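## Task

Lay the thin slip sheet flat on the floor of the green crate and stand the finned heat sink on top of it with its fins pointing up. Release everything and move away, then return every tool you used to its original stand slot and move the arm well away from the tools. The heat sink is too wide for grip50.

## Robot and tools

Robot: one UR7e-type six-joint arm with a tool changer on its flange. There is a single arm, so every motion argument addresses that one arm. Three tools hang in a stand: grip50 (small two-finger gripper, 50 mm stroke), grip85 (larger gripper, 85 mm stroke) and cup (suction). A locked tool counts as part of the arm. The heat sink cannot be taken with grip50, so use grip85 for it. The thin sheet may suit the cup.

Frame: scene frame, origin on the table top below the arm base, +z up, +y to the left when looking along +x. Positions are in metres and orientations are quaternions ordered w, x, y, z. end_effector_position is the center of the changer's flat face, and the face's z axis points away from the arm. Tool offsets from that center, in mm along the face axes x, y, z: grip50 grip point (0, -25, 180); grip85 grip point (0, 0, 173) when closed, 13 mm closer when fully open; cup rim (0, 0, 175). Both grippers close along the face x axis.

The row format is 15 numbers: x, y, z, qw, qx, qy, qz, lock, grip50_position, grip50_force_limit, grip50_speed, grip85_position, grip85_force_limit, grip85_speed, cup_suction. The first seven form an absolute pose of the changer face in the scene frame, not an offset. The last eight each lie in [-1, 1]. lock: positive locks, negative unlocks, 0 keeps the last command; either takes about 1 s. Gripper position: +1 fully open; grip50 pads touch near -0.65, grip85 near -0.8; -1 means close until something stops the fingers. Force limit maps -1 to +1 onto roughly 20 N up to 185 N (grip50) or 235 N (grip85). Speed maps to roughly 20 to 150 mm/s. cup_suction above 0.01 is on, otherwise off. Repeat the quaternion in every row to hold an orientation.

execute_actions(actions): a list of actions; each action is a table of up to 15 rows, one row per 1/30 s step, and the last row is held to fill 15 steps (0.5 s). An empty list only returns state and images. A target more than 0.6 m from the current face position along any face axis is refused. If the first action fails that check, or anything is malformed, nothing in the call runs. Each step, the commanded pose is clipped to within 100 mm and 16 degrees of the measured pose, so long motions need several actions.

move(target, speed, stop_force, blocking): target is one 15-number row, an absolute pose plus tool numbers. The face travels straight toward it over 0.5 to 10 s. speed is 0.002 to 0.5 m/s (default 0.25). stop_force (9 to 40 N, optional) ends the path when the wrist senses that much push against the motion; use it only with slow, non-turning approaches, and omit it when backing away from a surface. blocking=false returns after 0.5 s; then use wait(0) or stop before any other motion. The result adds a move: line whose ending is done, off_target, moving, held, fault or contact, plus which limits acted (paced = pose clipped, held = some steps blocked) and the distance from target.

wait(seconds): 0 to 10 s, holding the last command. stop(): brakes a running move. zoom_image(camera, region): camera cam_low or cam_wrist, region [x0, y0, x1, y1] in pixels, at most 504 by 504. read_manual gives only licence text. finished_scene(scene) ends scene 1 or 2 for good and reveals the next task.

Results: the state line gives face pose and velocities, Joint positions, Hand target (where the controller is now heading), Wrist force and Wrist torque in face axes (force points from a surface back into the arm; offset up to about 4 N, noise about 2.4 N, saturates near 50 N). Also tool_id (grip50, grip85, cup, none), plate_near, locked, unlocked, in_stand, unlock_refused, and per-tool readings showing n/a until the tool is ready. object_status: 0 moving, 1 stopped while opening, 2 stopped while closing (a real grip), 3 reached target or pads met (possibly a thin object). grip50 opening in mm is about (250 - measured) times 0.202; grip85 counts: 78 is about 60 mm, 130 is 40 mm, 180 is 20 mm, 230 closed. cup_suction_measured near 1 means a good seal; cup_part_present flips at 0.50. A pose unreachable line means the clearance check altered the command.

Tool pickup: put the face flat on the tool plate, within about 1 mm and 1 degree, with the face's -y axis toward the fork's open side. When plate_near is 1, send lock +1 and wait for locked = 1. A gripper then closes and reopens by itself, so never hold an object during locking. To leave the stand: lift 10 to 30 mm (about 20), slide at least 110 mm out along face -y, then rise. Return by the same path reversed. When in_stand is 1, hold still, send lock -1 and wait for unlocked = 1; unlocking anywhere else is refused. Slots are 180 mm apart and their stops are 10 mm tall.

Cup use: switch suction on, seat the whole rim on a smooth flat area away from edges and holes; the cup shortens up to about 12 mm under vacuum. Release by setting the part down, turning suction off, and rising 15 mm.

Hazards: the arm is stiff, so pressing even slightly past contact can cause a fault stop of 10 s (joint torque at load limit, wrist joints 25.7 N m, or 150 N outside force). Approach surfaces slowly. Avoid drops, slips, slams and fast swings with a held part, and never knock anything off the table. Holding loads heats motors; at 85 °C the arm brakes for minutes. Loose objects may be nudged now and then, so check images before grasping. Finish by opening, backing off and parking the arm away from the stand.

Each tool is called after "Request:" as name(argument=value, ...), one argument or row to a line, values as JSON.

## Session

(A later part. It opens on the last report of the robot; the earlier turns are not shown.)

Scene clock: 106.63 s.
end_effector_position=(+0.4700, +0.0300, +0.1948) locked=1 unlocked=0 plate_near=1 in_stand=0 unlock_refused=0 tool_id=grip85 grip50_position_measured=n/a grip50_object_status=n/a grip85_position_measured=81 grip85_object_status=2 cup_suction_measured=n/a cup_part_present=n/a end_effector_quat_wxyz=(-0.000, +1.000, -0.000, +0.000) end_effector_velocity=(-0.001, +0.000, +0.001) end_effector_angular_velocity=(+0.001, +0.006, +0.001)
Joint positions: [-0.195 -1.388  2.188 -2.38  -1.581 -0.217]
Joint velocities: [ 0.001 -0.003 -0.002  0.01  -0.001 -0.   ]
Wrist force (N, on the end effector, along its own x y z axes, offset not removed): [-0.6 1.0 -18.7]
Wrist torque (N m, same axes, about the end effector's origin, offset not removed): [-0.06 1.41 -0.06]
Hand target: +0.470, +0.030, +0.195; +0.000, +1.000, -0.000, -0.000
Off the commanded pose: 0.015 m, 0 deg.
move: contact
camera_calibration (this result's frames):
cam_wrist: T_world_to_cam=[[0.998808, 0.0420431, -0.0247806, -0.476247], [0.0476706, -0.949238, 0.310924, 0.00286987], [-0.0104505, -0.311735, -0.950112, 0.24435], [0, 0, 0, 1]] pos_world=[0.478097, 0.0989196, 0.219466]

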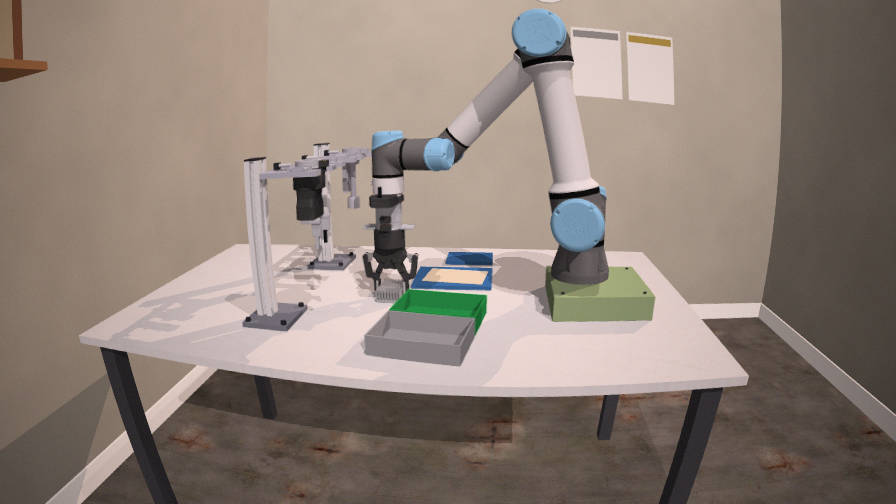

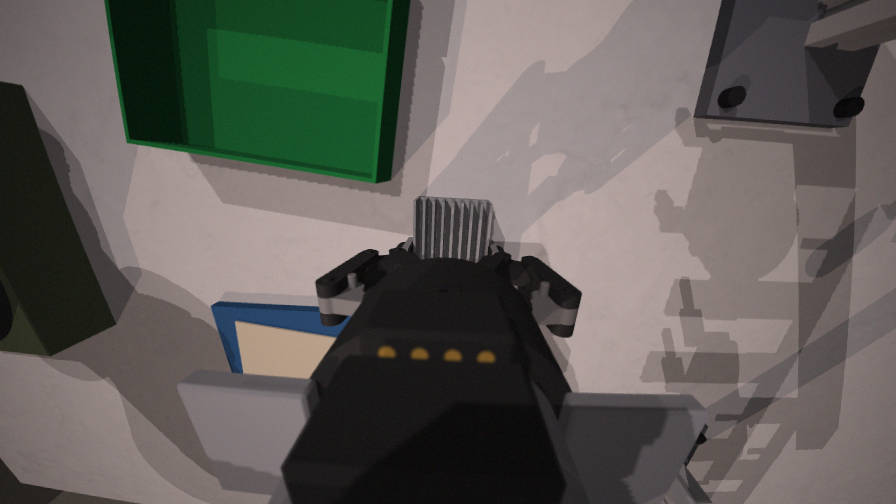

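Release, return gripper, fetch cup.

Request:
move(
  target=[0.47,0.03,0.1953,0,1,0,0,0,1,0,0,1,0,0,0],
)

Request:
move(
  target=[0.47,0.03,0.26,0,1,0,0,0,1,0,0,1,0,0,0],
  speed=0.1,
)

Request:
move(
  target=[0.495,-0.0146,0.382,0,0.7047,0.7095,0,0,1,0,0,1,0,0,0],
  speed=0.25,
)

Request:
move(
  target=[0.6238,-0.0137,0.382,0,0.7047,0.7095,0,0,1,0,0,1,0,0,0],
  speed=0.08,
)

Request:
move(
  target=[0.6238,-0.0137,0.362,0,0.7047,0.7095,0,0,1,0,0,1,0,0,0],
  speed=0.02,
)

Request:
execute_actions(
  actions=[
    [[0.6238,-0.0137,0.362,0,0.7047,0.7095,0,-1,1,0,0,1,0,0,0]],
    [[0.6238,-0.0137,0.362,0,0.7047,0.7095,0,-1,1,0,0,1,0,0,0]],
    [[0.6238,-0.0137,0.362,0,0.7047,0.7095,0,-1,1,0,0,1,0,0,0]],
  ],
)

Scene clock: 114.80 s.
end_effector_position=(+0.4700, +0.0300, +0.1953) locked=1 unlocked=0 plate_near=1 in_stand=0 unlock_refused=0 tool_id=grip85 grip50_position_measured=n/a grip50_object_status=n/a grip85_position_measured=3 grip85_object_status=3 cup_suction_measured=n/a cup_part_present=n/a end_effector_quat_wxyz=(+0.000, +1.000, -0.000, -0.000) end_effector_velocity=(-0.000, -0.000, +0.001) end_effector_angular_velocity=(-0.001, -0.001, +0.001)
Joint positions: [-0.195 -1.389  2.188 -2.378 -1.581 -0.217]
Joint velocities: [ 0.    -0.002 -0.     0.001 -0.001 -0.001]
Wrist force (N, on the end effector, along its own x y z axes, offset not removed): [-3.6 3.6 -1.3]
Wrist torque (N m, same axes, about the end effector's origin, offset not removed): [0.00 0.20 0.01]
Hand target: +0.470, +0.030, +0.195; +0.000, +1.000, -0.000, +0.000
Off the commanded pose: 0.000 m, 0 deg.
move: done
camera_calibration (this result's frames):
cam_wrist: T_world_to_cam=[[0.998807, 0.0420453, -0.0248278, -0.476204], [0.0476874, -0.949237, 0.310927, 0.0027151], [-0.0104944, -0.31174, -0.950109, 0.244838], [0, 0, 0, 1]] pos_world=[0.478076, 0.0989254, 0.219956]

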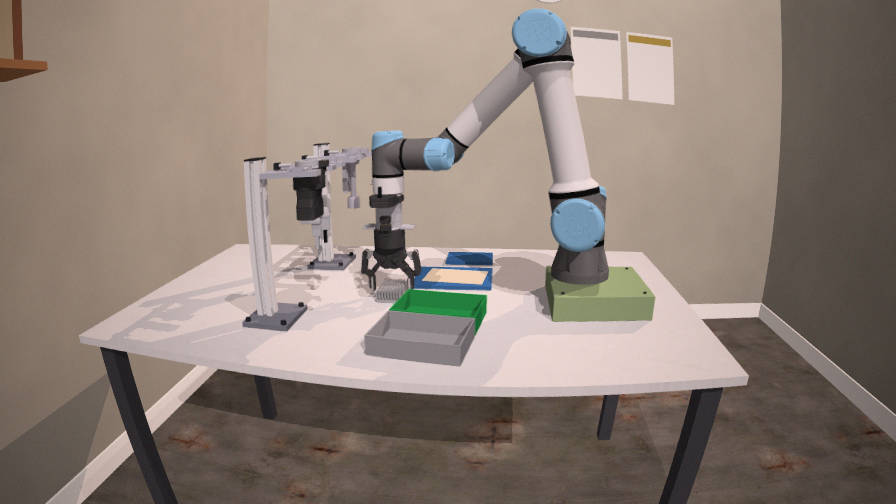

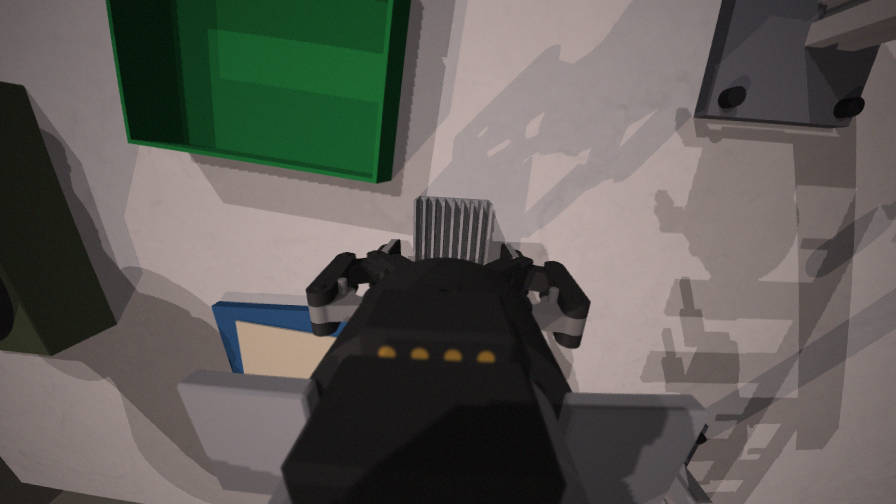

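Scene clock: 115.90 s.
end_effector_position=(+0.4700, +0.0300, +0.2598) locked=1 unlocked=0 plate_near=1 in_stand=0 unlock_refused=0 tool_id=grip85 grip50_position_measured=n/a grip50_object_status=n/a grip85_position_measured=3 grip85_object_status=3 cup_suction_measured=n/a cup_part_present=n/a end_effector_quat_wxyz=(-0.000, +1.000, +0.000, +0.000) end_effector_velocity=(-0.000, +0.001, +0.002) end_effector_angular_velocity=(+0.000, -0.000, +0.002)
Joint positions: [-0.193 -1.507  2.111 -2.183 -1.581 -0.215]
Joint velocities: [ 0.001 -0.003 -0.002  0.005  0.    -0.   ]
Wrist force (N, on the end effector, along its own x y z axes, offset not removed): [-2.3 1.2 -2.8]
Wrist torque (N m, same axes, about the end effector's origin, offset not removed): [-0.06 0.02 0.07]
Hand target: +0.470, +0.030, +0.260; -0.000, +1.000, -0.000, +0.000
Off the commanded pose: 0.000 m, 0 deg.
move: done
camera_calibration (this result's frames):
cam_wrist: T_world_to_cam=[[0.998808, 0.0420539, -0.0247993, -0.474565], [0.0476867, -0.949238, 0.310923, -0.0173242], [-0.0104649, -0.311735, -0.950112, 0.306141], [0, 0, 0, 1]] pos_world=[0.478029, 0.0989474, 0.284486]

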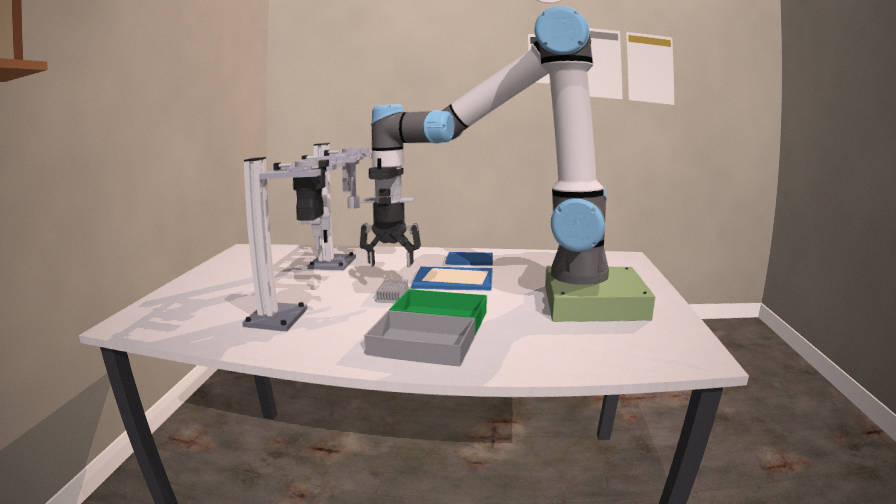

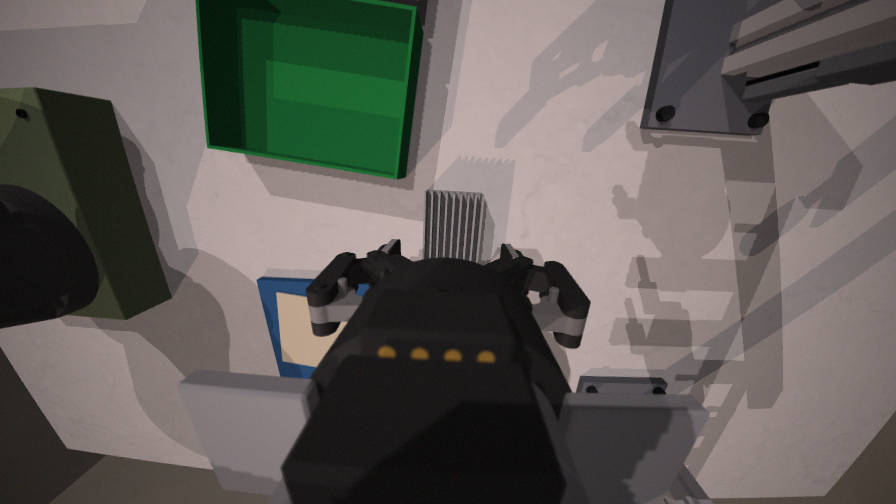

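Scene clock: 119.53 s.
end_effector_position=(+0.4949, -0.0146, +0.3819) locked=1 unlocked=0 plate_near=1 in_stand=0 unlock_refused=0 tool_id=grip85 grip50_position_measured=n/a grip50_object_status=n/a grip85_position_measured=3 grip85_object_status=3 cup_suction_measured=n/a cup_part_present=n/a end_effector_quat_wxyz=(+0.000, +0.705, +0.709, -0.000) end_effector_velocity=(-0.000, +0.000, +0.001) end_effector_angular_velocity=(+0.001, +0.001, +0.010)
Joint positions: [-0.271 -1.583  1.843 -1.84  -1.58  -1.869]
Joint velocities: [-0.    -0.001 -0.002  0.004  0.001 -0.01 ]
Wrist force (N, on the end effector, along its own x y z axes, offset not removed): [-3.4 -0.7 -5.2]
Wrist torque (N m, same axes, about the end effector's origin, offset not removed): [-0.26 0.34 -0.02]
Hand target: +0.495, -0.015, +0.382; +0.000, +0.705, +0.710, -0.000
Off the commanded pose: 0.000 m, 0 deg.
move: done
camera_calibration (this result's frames):
cam_wrist: T_world_to_cam=[[-0.0480007, 0.998533, -0.025067, 0.0375192], [0.948901, 0.0534226, 0.311019, -0.530258], [0.311902, -0.00885701, -0.950073, 0.253389], [0, 0, 0, 1]] pos_world=[0.425931, -0.00689212, 0.406599]

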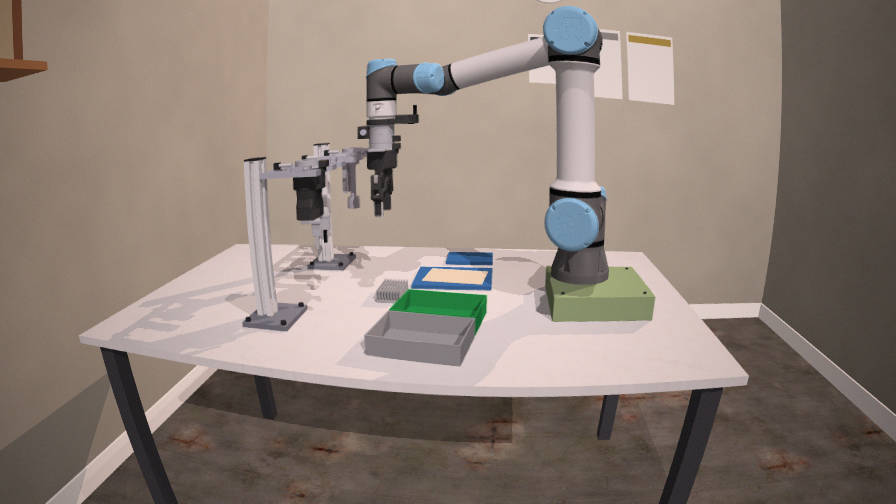

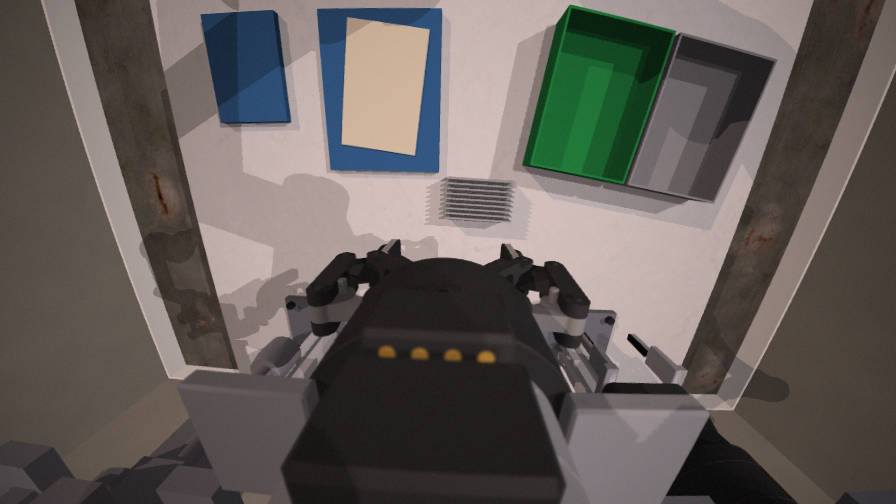

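Scene clock: 121.57 s.
end_effector_position=(+0.6236, -0.0138, +0.3822) locked=1 unlocked=0 plate_near=1 in_stand=0 unlock_refused=0 tool_id=grip85 grip50_position_measured=n/a grip50_object_status=n/a grip85_position_measured=3 grip85_object_status=3 cup_suction_measured=n/a cup_part_present=n/a end_effector_quat_wxyz=(-0.000, +0.705, +0.710, +0.000) end_effector_velocity=(+0.002, -0.001, -0.001) end_effector_angular_velocity=(+0.001, +0.001, -0.001)
Joint positions: [-0.208 -1.277  1.487 -1.789 -1.58  -1.807]
Joint velocities: [-0.     0.007 -0.007  0.001  0.     0.001]
Wrist force (N, on the end effector, along its own x y z axes, offset not removed): [-3.8 -0.8 1.9]
Wrist torque (N m, same axes, about the end effector's origin, offset not removed): [-0.04 0.39 -0.25]
Hand target: +0.624, -0.014, +0.382; -0.000, +0.705, +0.710, +0.000
Off the commanded pose: 0.000 m, 0 deg.
move: done
camera_calibration (this result's frames):
cam_wrist: T_world_to_cam=[[-0.0488266, 0.998502, -0.0246794, 0.0432747], [0.9489, 0.0540856, 0.310908, -0.652442], [0.311778, -0.00823765, -0.950119, 0.213556], [0, 0, 0, 1]] pos_world=[0.554633, -0.00616304, 0.406821]

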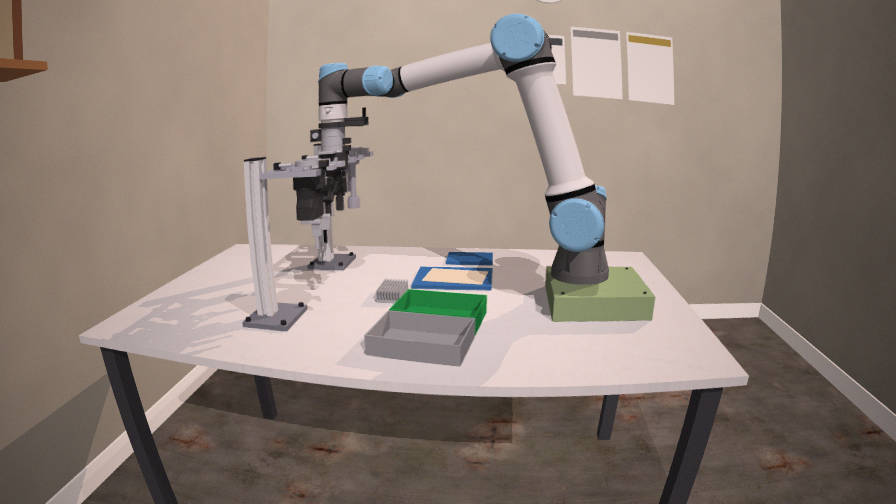

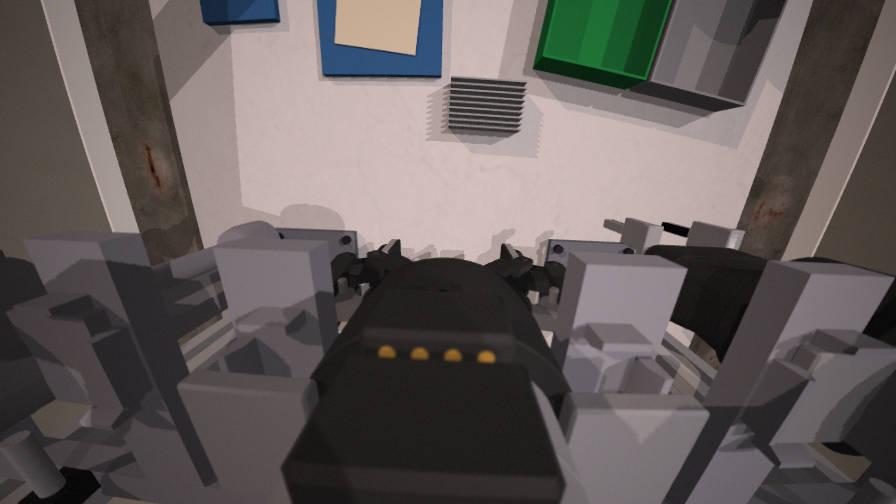

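Scene clock: 122.87 s.
end_effector_position=(+0.6238, -0.0137, +0.3621) locked=1 unlocked=0 plate_near=1 in_stand=1 unlock_refused=0 tool_id=grip85 grip50_position_measured=n/a grip50_object_status=n/a grip85_position_measured=3 grip85_object_status=3 cup_suction_measured=n/a cup_part_present=n/a end_effector_quat_wxyz=(-0.000, +0.705, +0.710, -0.000) end_effector_velocity=(+0.000, +0.001, -0.002) end_effector_angular_velocity=(+0.001, -0.001, -0.002)
Joint positions: [-0.208 -1.266  1.524 -1.838 -1.58  -1.807]
Joint velocities: [ 0.001  0.001  0.003 -0.004  0.001  0.003]
Wrist force (N, on the end effector, along its own x y z axes, offset not removed): [-2.2 1.4 -1.9]
Wrist torque (N m, same axes, about the end effector's origin, offset not removed): [0.09 0.26 0.10]
Hand target: +0.624, -0.014, +0.362; -0.000, +0.705, +0.710, -0.000
Off the commanded pose: 0.000 m, 0 deg.
move: done
camera_calibration (this result's frames):
cam_wrist: T_world_to_cam=[[-0.0488251, 0.998499, -0.0248249, 0.0427781], [0.948894, 0.0541296, 0.310917, -0.64641], [0.311794, -0.00837568, -0.950113, 0.194458], [0, 0, 0, 1]] pos_world=[0.554833, -0.00609523, 0.386798]

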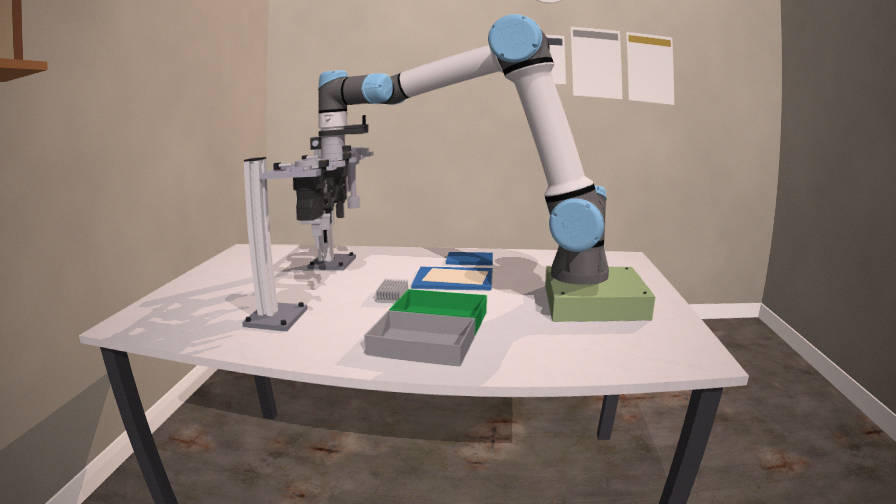

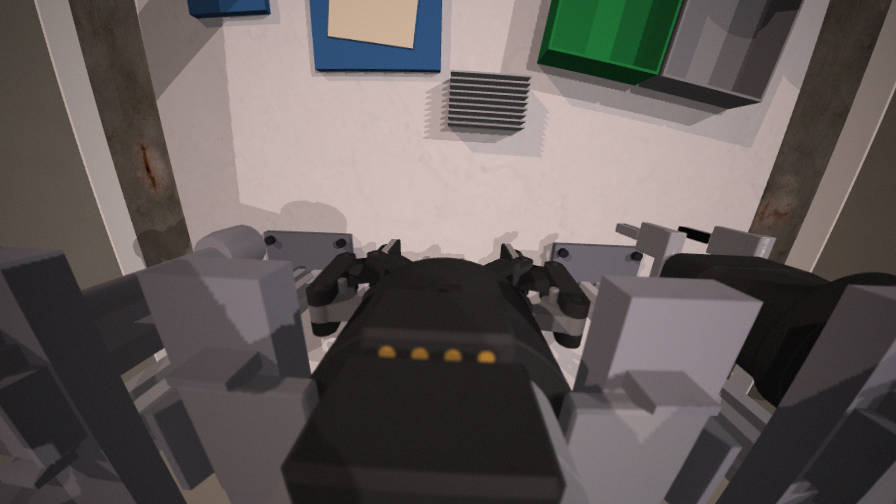

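Scene clock: 124.37 s.
end_effector_position=(+0.6238, -0.0137, +0.3620) locked=0 unlocked=1 plate_near=1 in_stand=1 unlock_refused=0 tool_id=none grip50_position_measured=n/a grip50_object_status=n/a grip85_position_measured=n/a grip85_object_status=n/a cup_suction_measured=n/a cup_part_present=n/a end_effector_quat_wxyz=(+0.000, +0.705, +0.710, +0.000) end_effector_velocity=(+0.000, +0.001, -0.000) end_effector_angular_velocity=(+0.001, +0.001, -0.000)
Joint positions: [-0.208 -1.266  1.524 -1.838 -1.58  -1.807]
Joint velocities: [ 0.001  0.    -0.     0.001  0.001  0.001]
Wrist force (N, on the end effector, along its own x y z axes, offset not removed): [-1.5 -0.9 -2.8]
Wrist torque (N m, same axes, about the end effector's origin, offset not removed): [-0.23 -0.01 -0.15]
Hand target: +0.624, -0.014, +0.362; +0.000, +0.705, +0.710, -0.000
Off the commanded pose: 0.000 m, 0 deg.
camera_calibration (this result's frames):
cam_wrist: T_world_to_cam=[[-0.0488234, 0.998499, -0.0248317, 0.0427738], [0.948891, 0.0541302, 0.310927, -0.646359], [0.311804, -0.00838204, -0.950109, 0.194324], [0, 0, 0, 1]] pos_world=[0.554822, -0.00609318, 0.386661]

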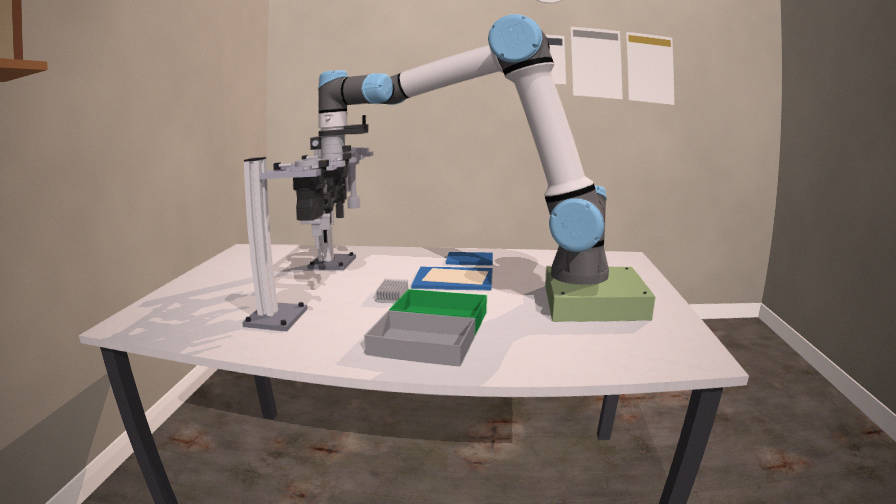

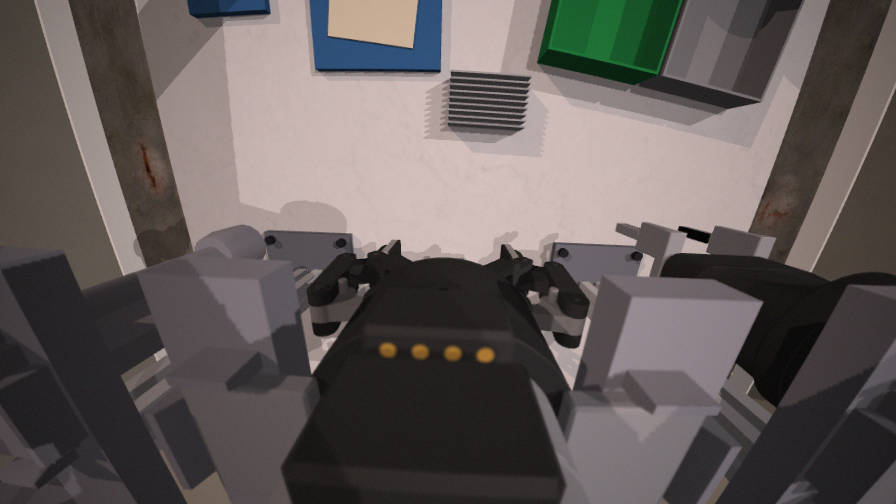

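Request:
move(
  target=[0.6238,-0.0137,0.388,0,0.7047,0.7095,0,0,1,0,0,1,0,0,0],
  speed=0.05,
)

Request:
move(
  target=[0.625,-0.1937,0.382,0,0.7047,0.7095,0,0,1,0,0,1,0,0,0],
  speed=0.15,
)

Request:
move(
  target=[0.625,-0.1937,0.34,0,0.7047,0.7095,0,0,1,0,0,1,0,0,0],
  speed=0.006,
  stop_force=10,
)

Scene clock: 128.70 s.
end_effector_position=(+0.6238, -0.0137, +0.3878) locked=0 unlocked=1 plate_near=0 in_stand=0 unlock_refused=0 tool_id=none grip50_position_measured=n/a grip50_object_status=n/a grip85_position_measured=n/a grip85_object_status=n/a cup_suction_measured=n/a cup_part_present=n/a end_effector_quat_wxyz=(+0.000, +0.705, +0.710, +0.000) end_effector_velocity=(-0.000, +0.000, +0.002) end_effector_angular_velocity=(-0.000, -0.001, +0.002)
Joint positions: [-0.207 -1.28   1.475 -1.775 -1.58  -1.807]
Joint velocities: [ 0.    -0.002 -0.003  0.004 -0.    -0.002]
Wrist force (N, on the end effector, along its own x y z axes, offset not removed): [-2.5 0.4 -4.9]
Wrist torque (N m, same axes, about the end effector's origin, offset not removed): [0.05 0.26 -0.06]
Hand target: +0.624, -0.014, +0.388; +0.000, +0.705, +0.710, +0.000
Off the commanded pose: 0.000 m, 0 deg.
move: done
camera_calibration (this result's frames):
cam_wrist: T_world_to_cam=[[-0.0488241, 0.998499, -0.0248303, 0.0434081], [0.948889, 0.0541305, 0.310934, -0.654374], [0.311811, -0.0083801, -0.950107, 0.21888], [0, 0, 0, 1]] pos_world=[0.554798, -0.00608715, 0.412504]

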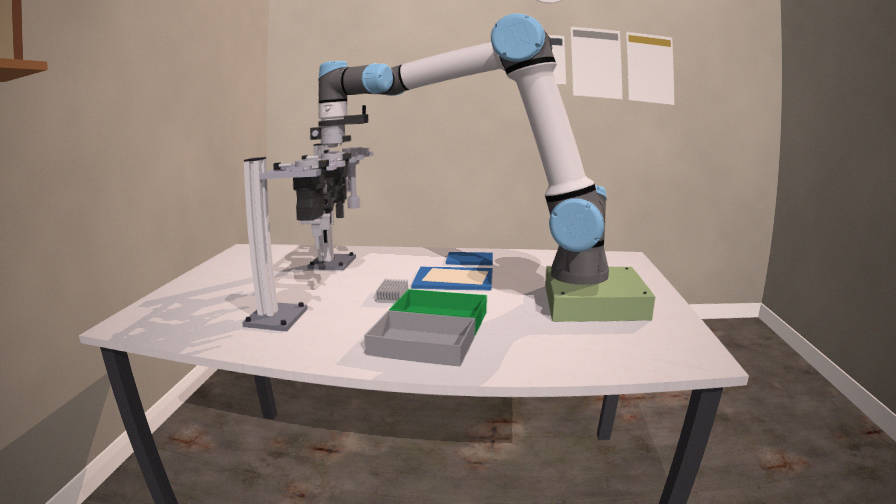

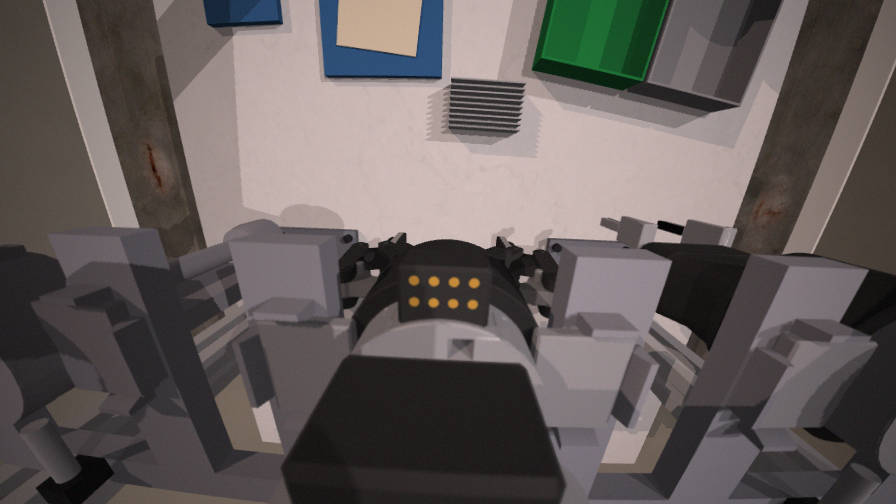

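Scene clock: 130.40 s.
end_effector_position=(+0.6250, -0.1936, +0.3820) locked=0 unlocked=1 plate_near=0 in_stand=0 unlock_refused=0 tool_id=none grip50_position_measured=n/a grip50_object_status=n/a grip85_position_measured=n/a grip85_object_status=n/a cup_suction_measured=n/a cup_part_present=n/a end_effector_quat_wxyz=(+0.000, +0.705, +0.710, -0.000) end_effector_velocity=(+0.000, -0.002, +0.001) end_effector_angular_velocity=(-0.002, -0.001, -0.002)
Joint positions: [-0.478 -1.209  1.39  -1.763 -1.578 -2.078]
Joint velocities: [-0.002  0.001 -0.002 -0.    -0.001 -0.   ]
Wrist force (N, on the end effector, along its own x y z axes, offset not removed): [-0.8 0.4 -5.3]
Wrist torque (N m, same axes, about the end effector's origin, offset not removed): [-0.23 0.18 -0.19]
Hand target: +0.625, -0.194, +0.382; +0.000, +0.705, +0.710, -0.000
Off the commanded pose: 0.000 m, 0 deg.
move: done
camera_calibration (this result's frames):
cam_wrist: T_world_to_cam=[[-0.0488246, 0.998482, -0.0255023, 0.223167], [0.948836, 0.0543417, 0.311058, -0.643952], [0.311972, -0.00901026, -0.950049, 0.211239], [0, 0, 0, 1]] pos_world=[0.556, -0.185931, 0.406686]

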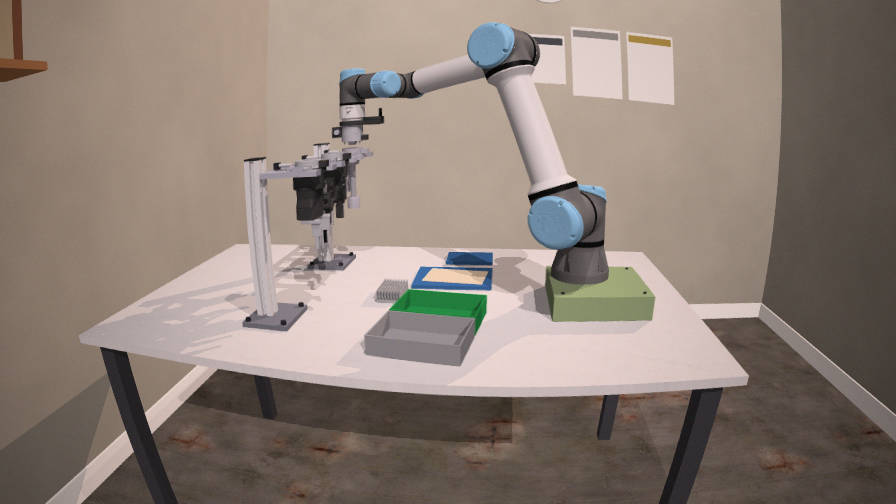

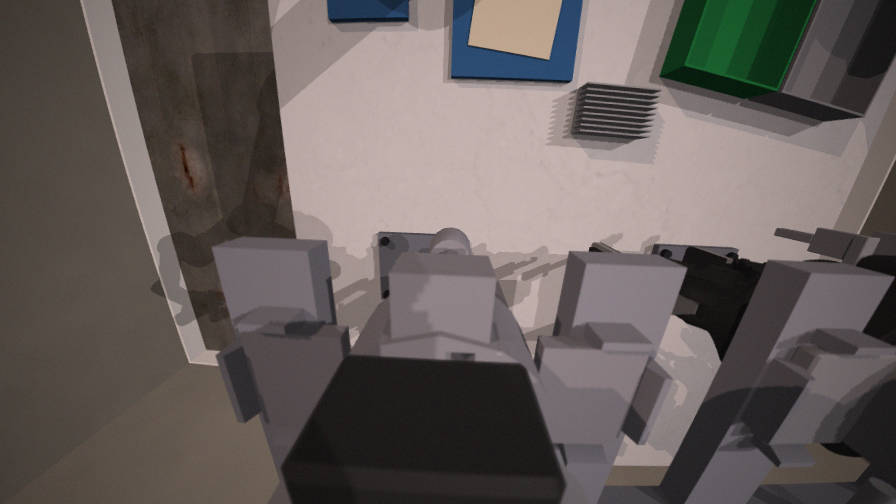

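Scene clock: 134.23 s.
end_effector_position=(+0.6250, -0.1936, +0.3613) locked=0 unlocked=1 plate_near=1 in_stand=1 unlock_refused=0 tool_id=none grip50_position_measured=n/a grip50_object_status=n/a grip85_position_measured=n/a grip85_object_status=n/a cup_suction_measured=n/a cup_part_present=n/a end_effector_quat_wxyz=(+0.000, +0.705, +0.710, -0.000) end_effector_velocity=(-0.000, -0.000, +0.000) end_effector_angular_velocity=(+0.001, +0.004, -0.001)
Joint positions: [-0.478 -1.198  1.429 -1.813 -1.578 -2.078]
Joint velocities: [-0.     0.001 -0.003  0.006 -0.     0.001]
Wrist force (N, on the end effector, along its own x y z axes, offset not removed): [0.0 2.8 -27.6]
Wrist torque (N m, same axes, about the end effector's origin, offset not removed): [-0.56 0.37 -0.01]
Hand target: +0.625, -0.194, +0.362; +0.000, +0.705, +0.710, -0.000
Off the commanded pose: 0.021 m, 0 deg.
move: contact
camera_calibration (this result's frames):
cam_wrist: T_world_to_cam=[[-0.0488199, 0.998489, -0.0252267, 0.222633], [0.948786, 0.0542528, 0.311226, -0.637601], [0.312124, -0.00874074, -0.950001, 0.191451], [0, 0, 0, 1]] pos_world=[0.55606, -0.186031, 0.385933]

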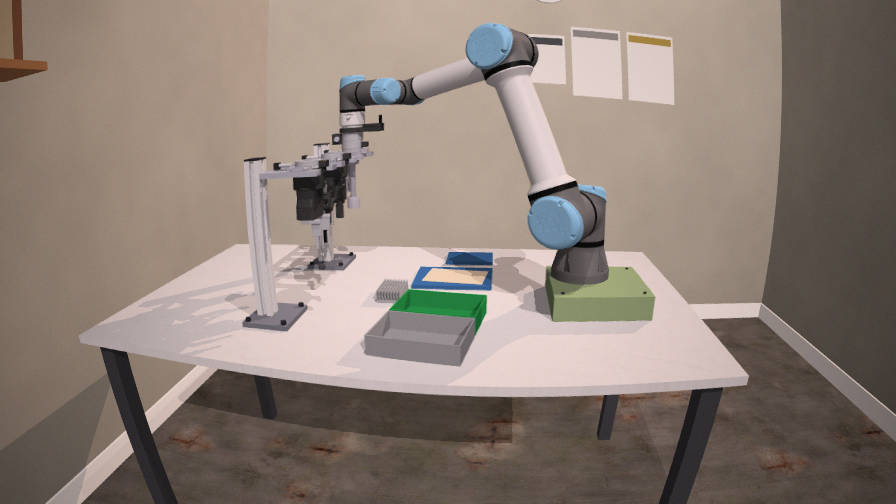

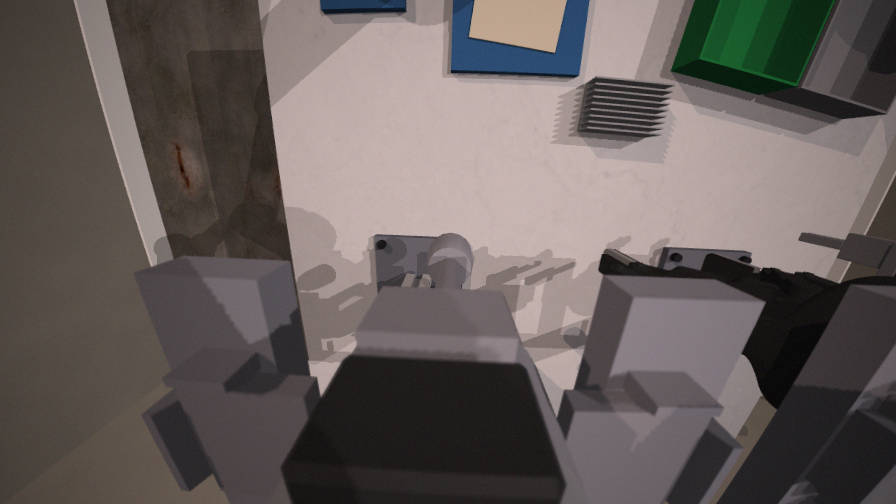

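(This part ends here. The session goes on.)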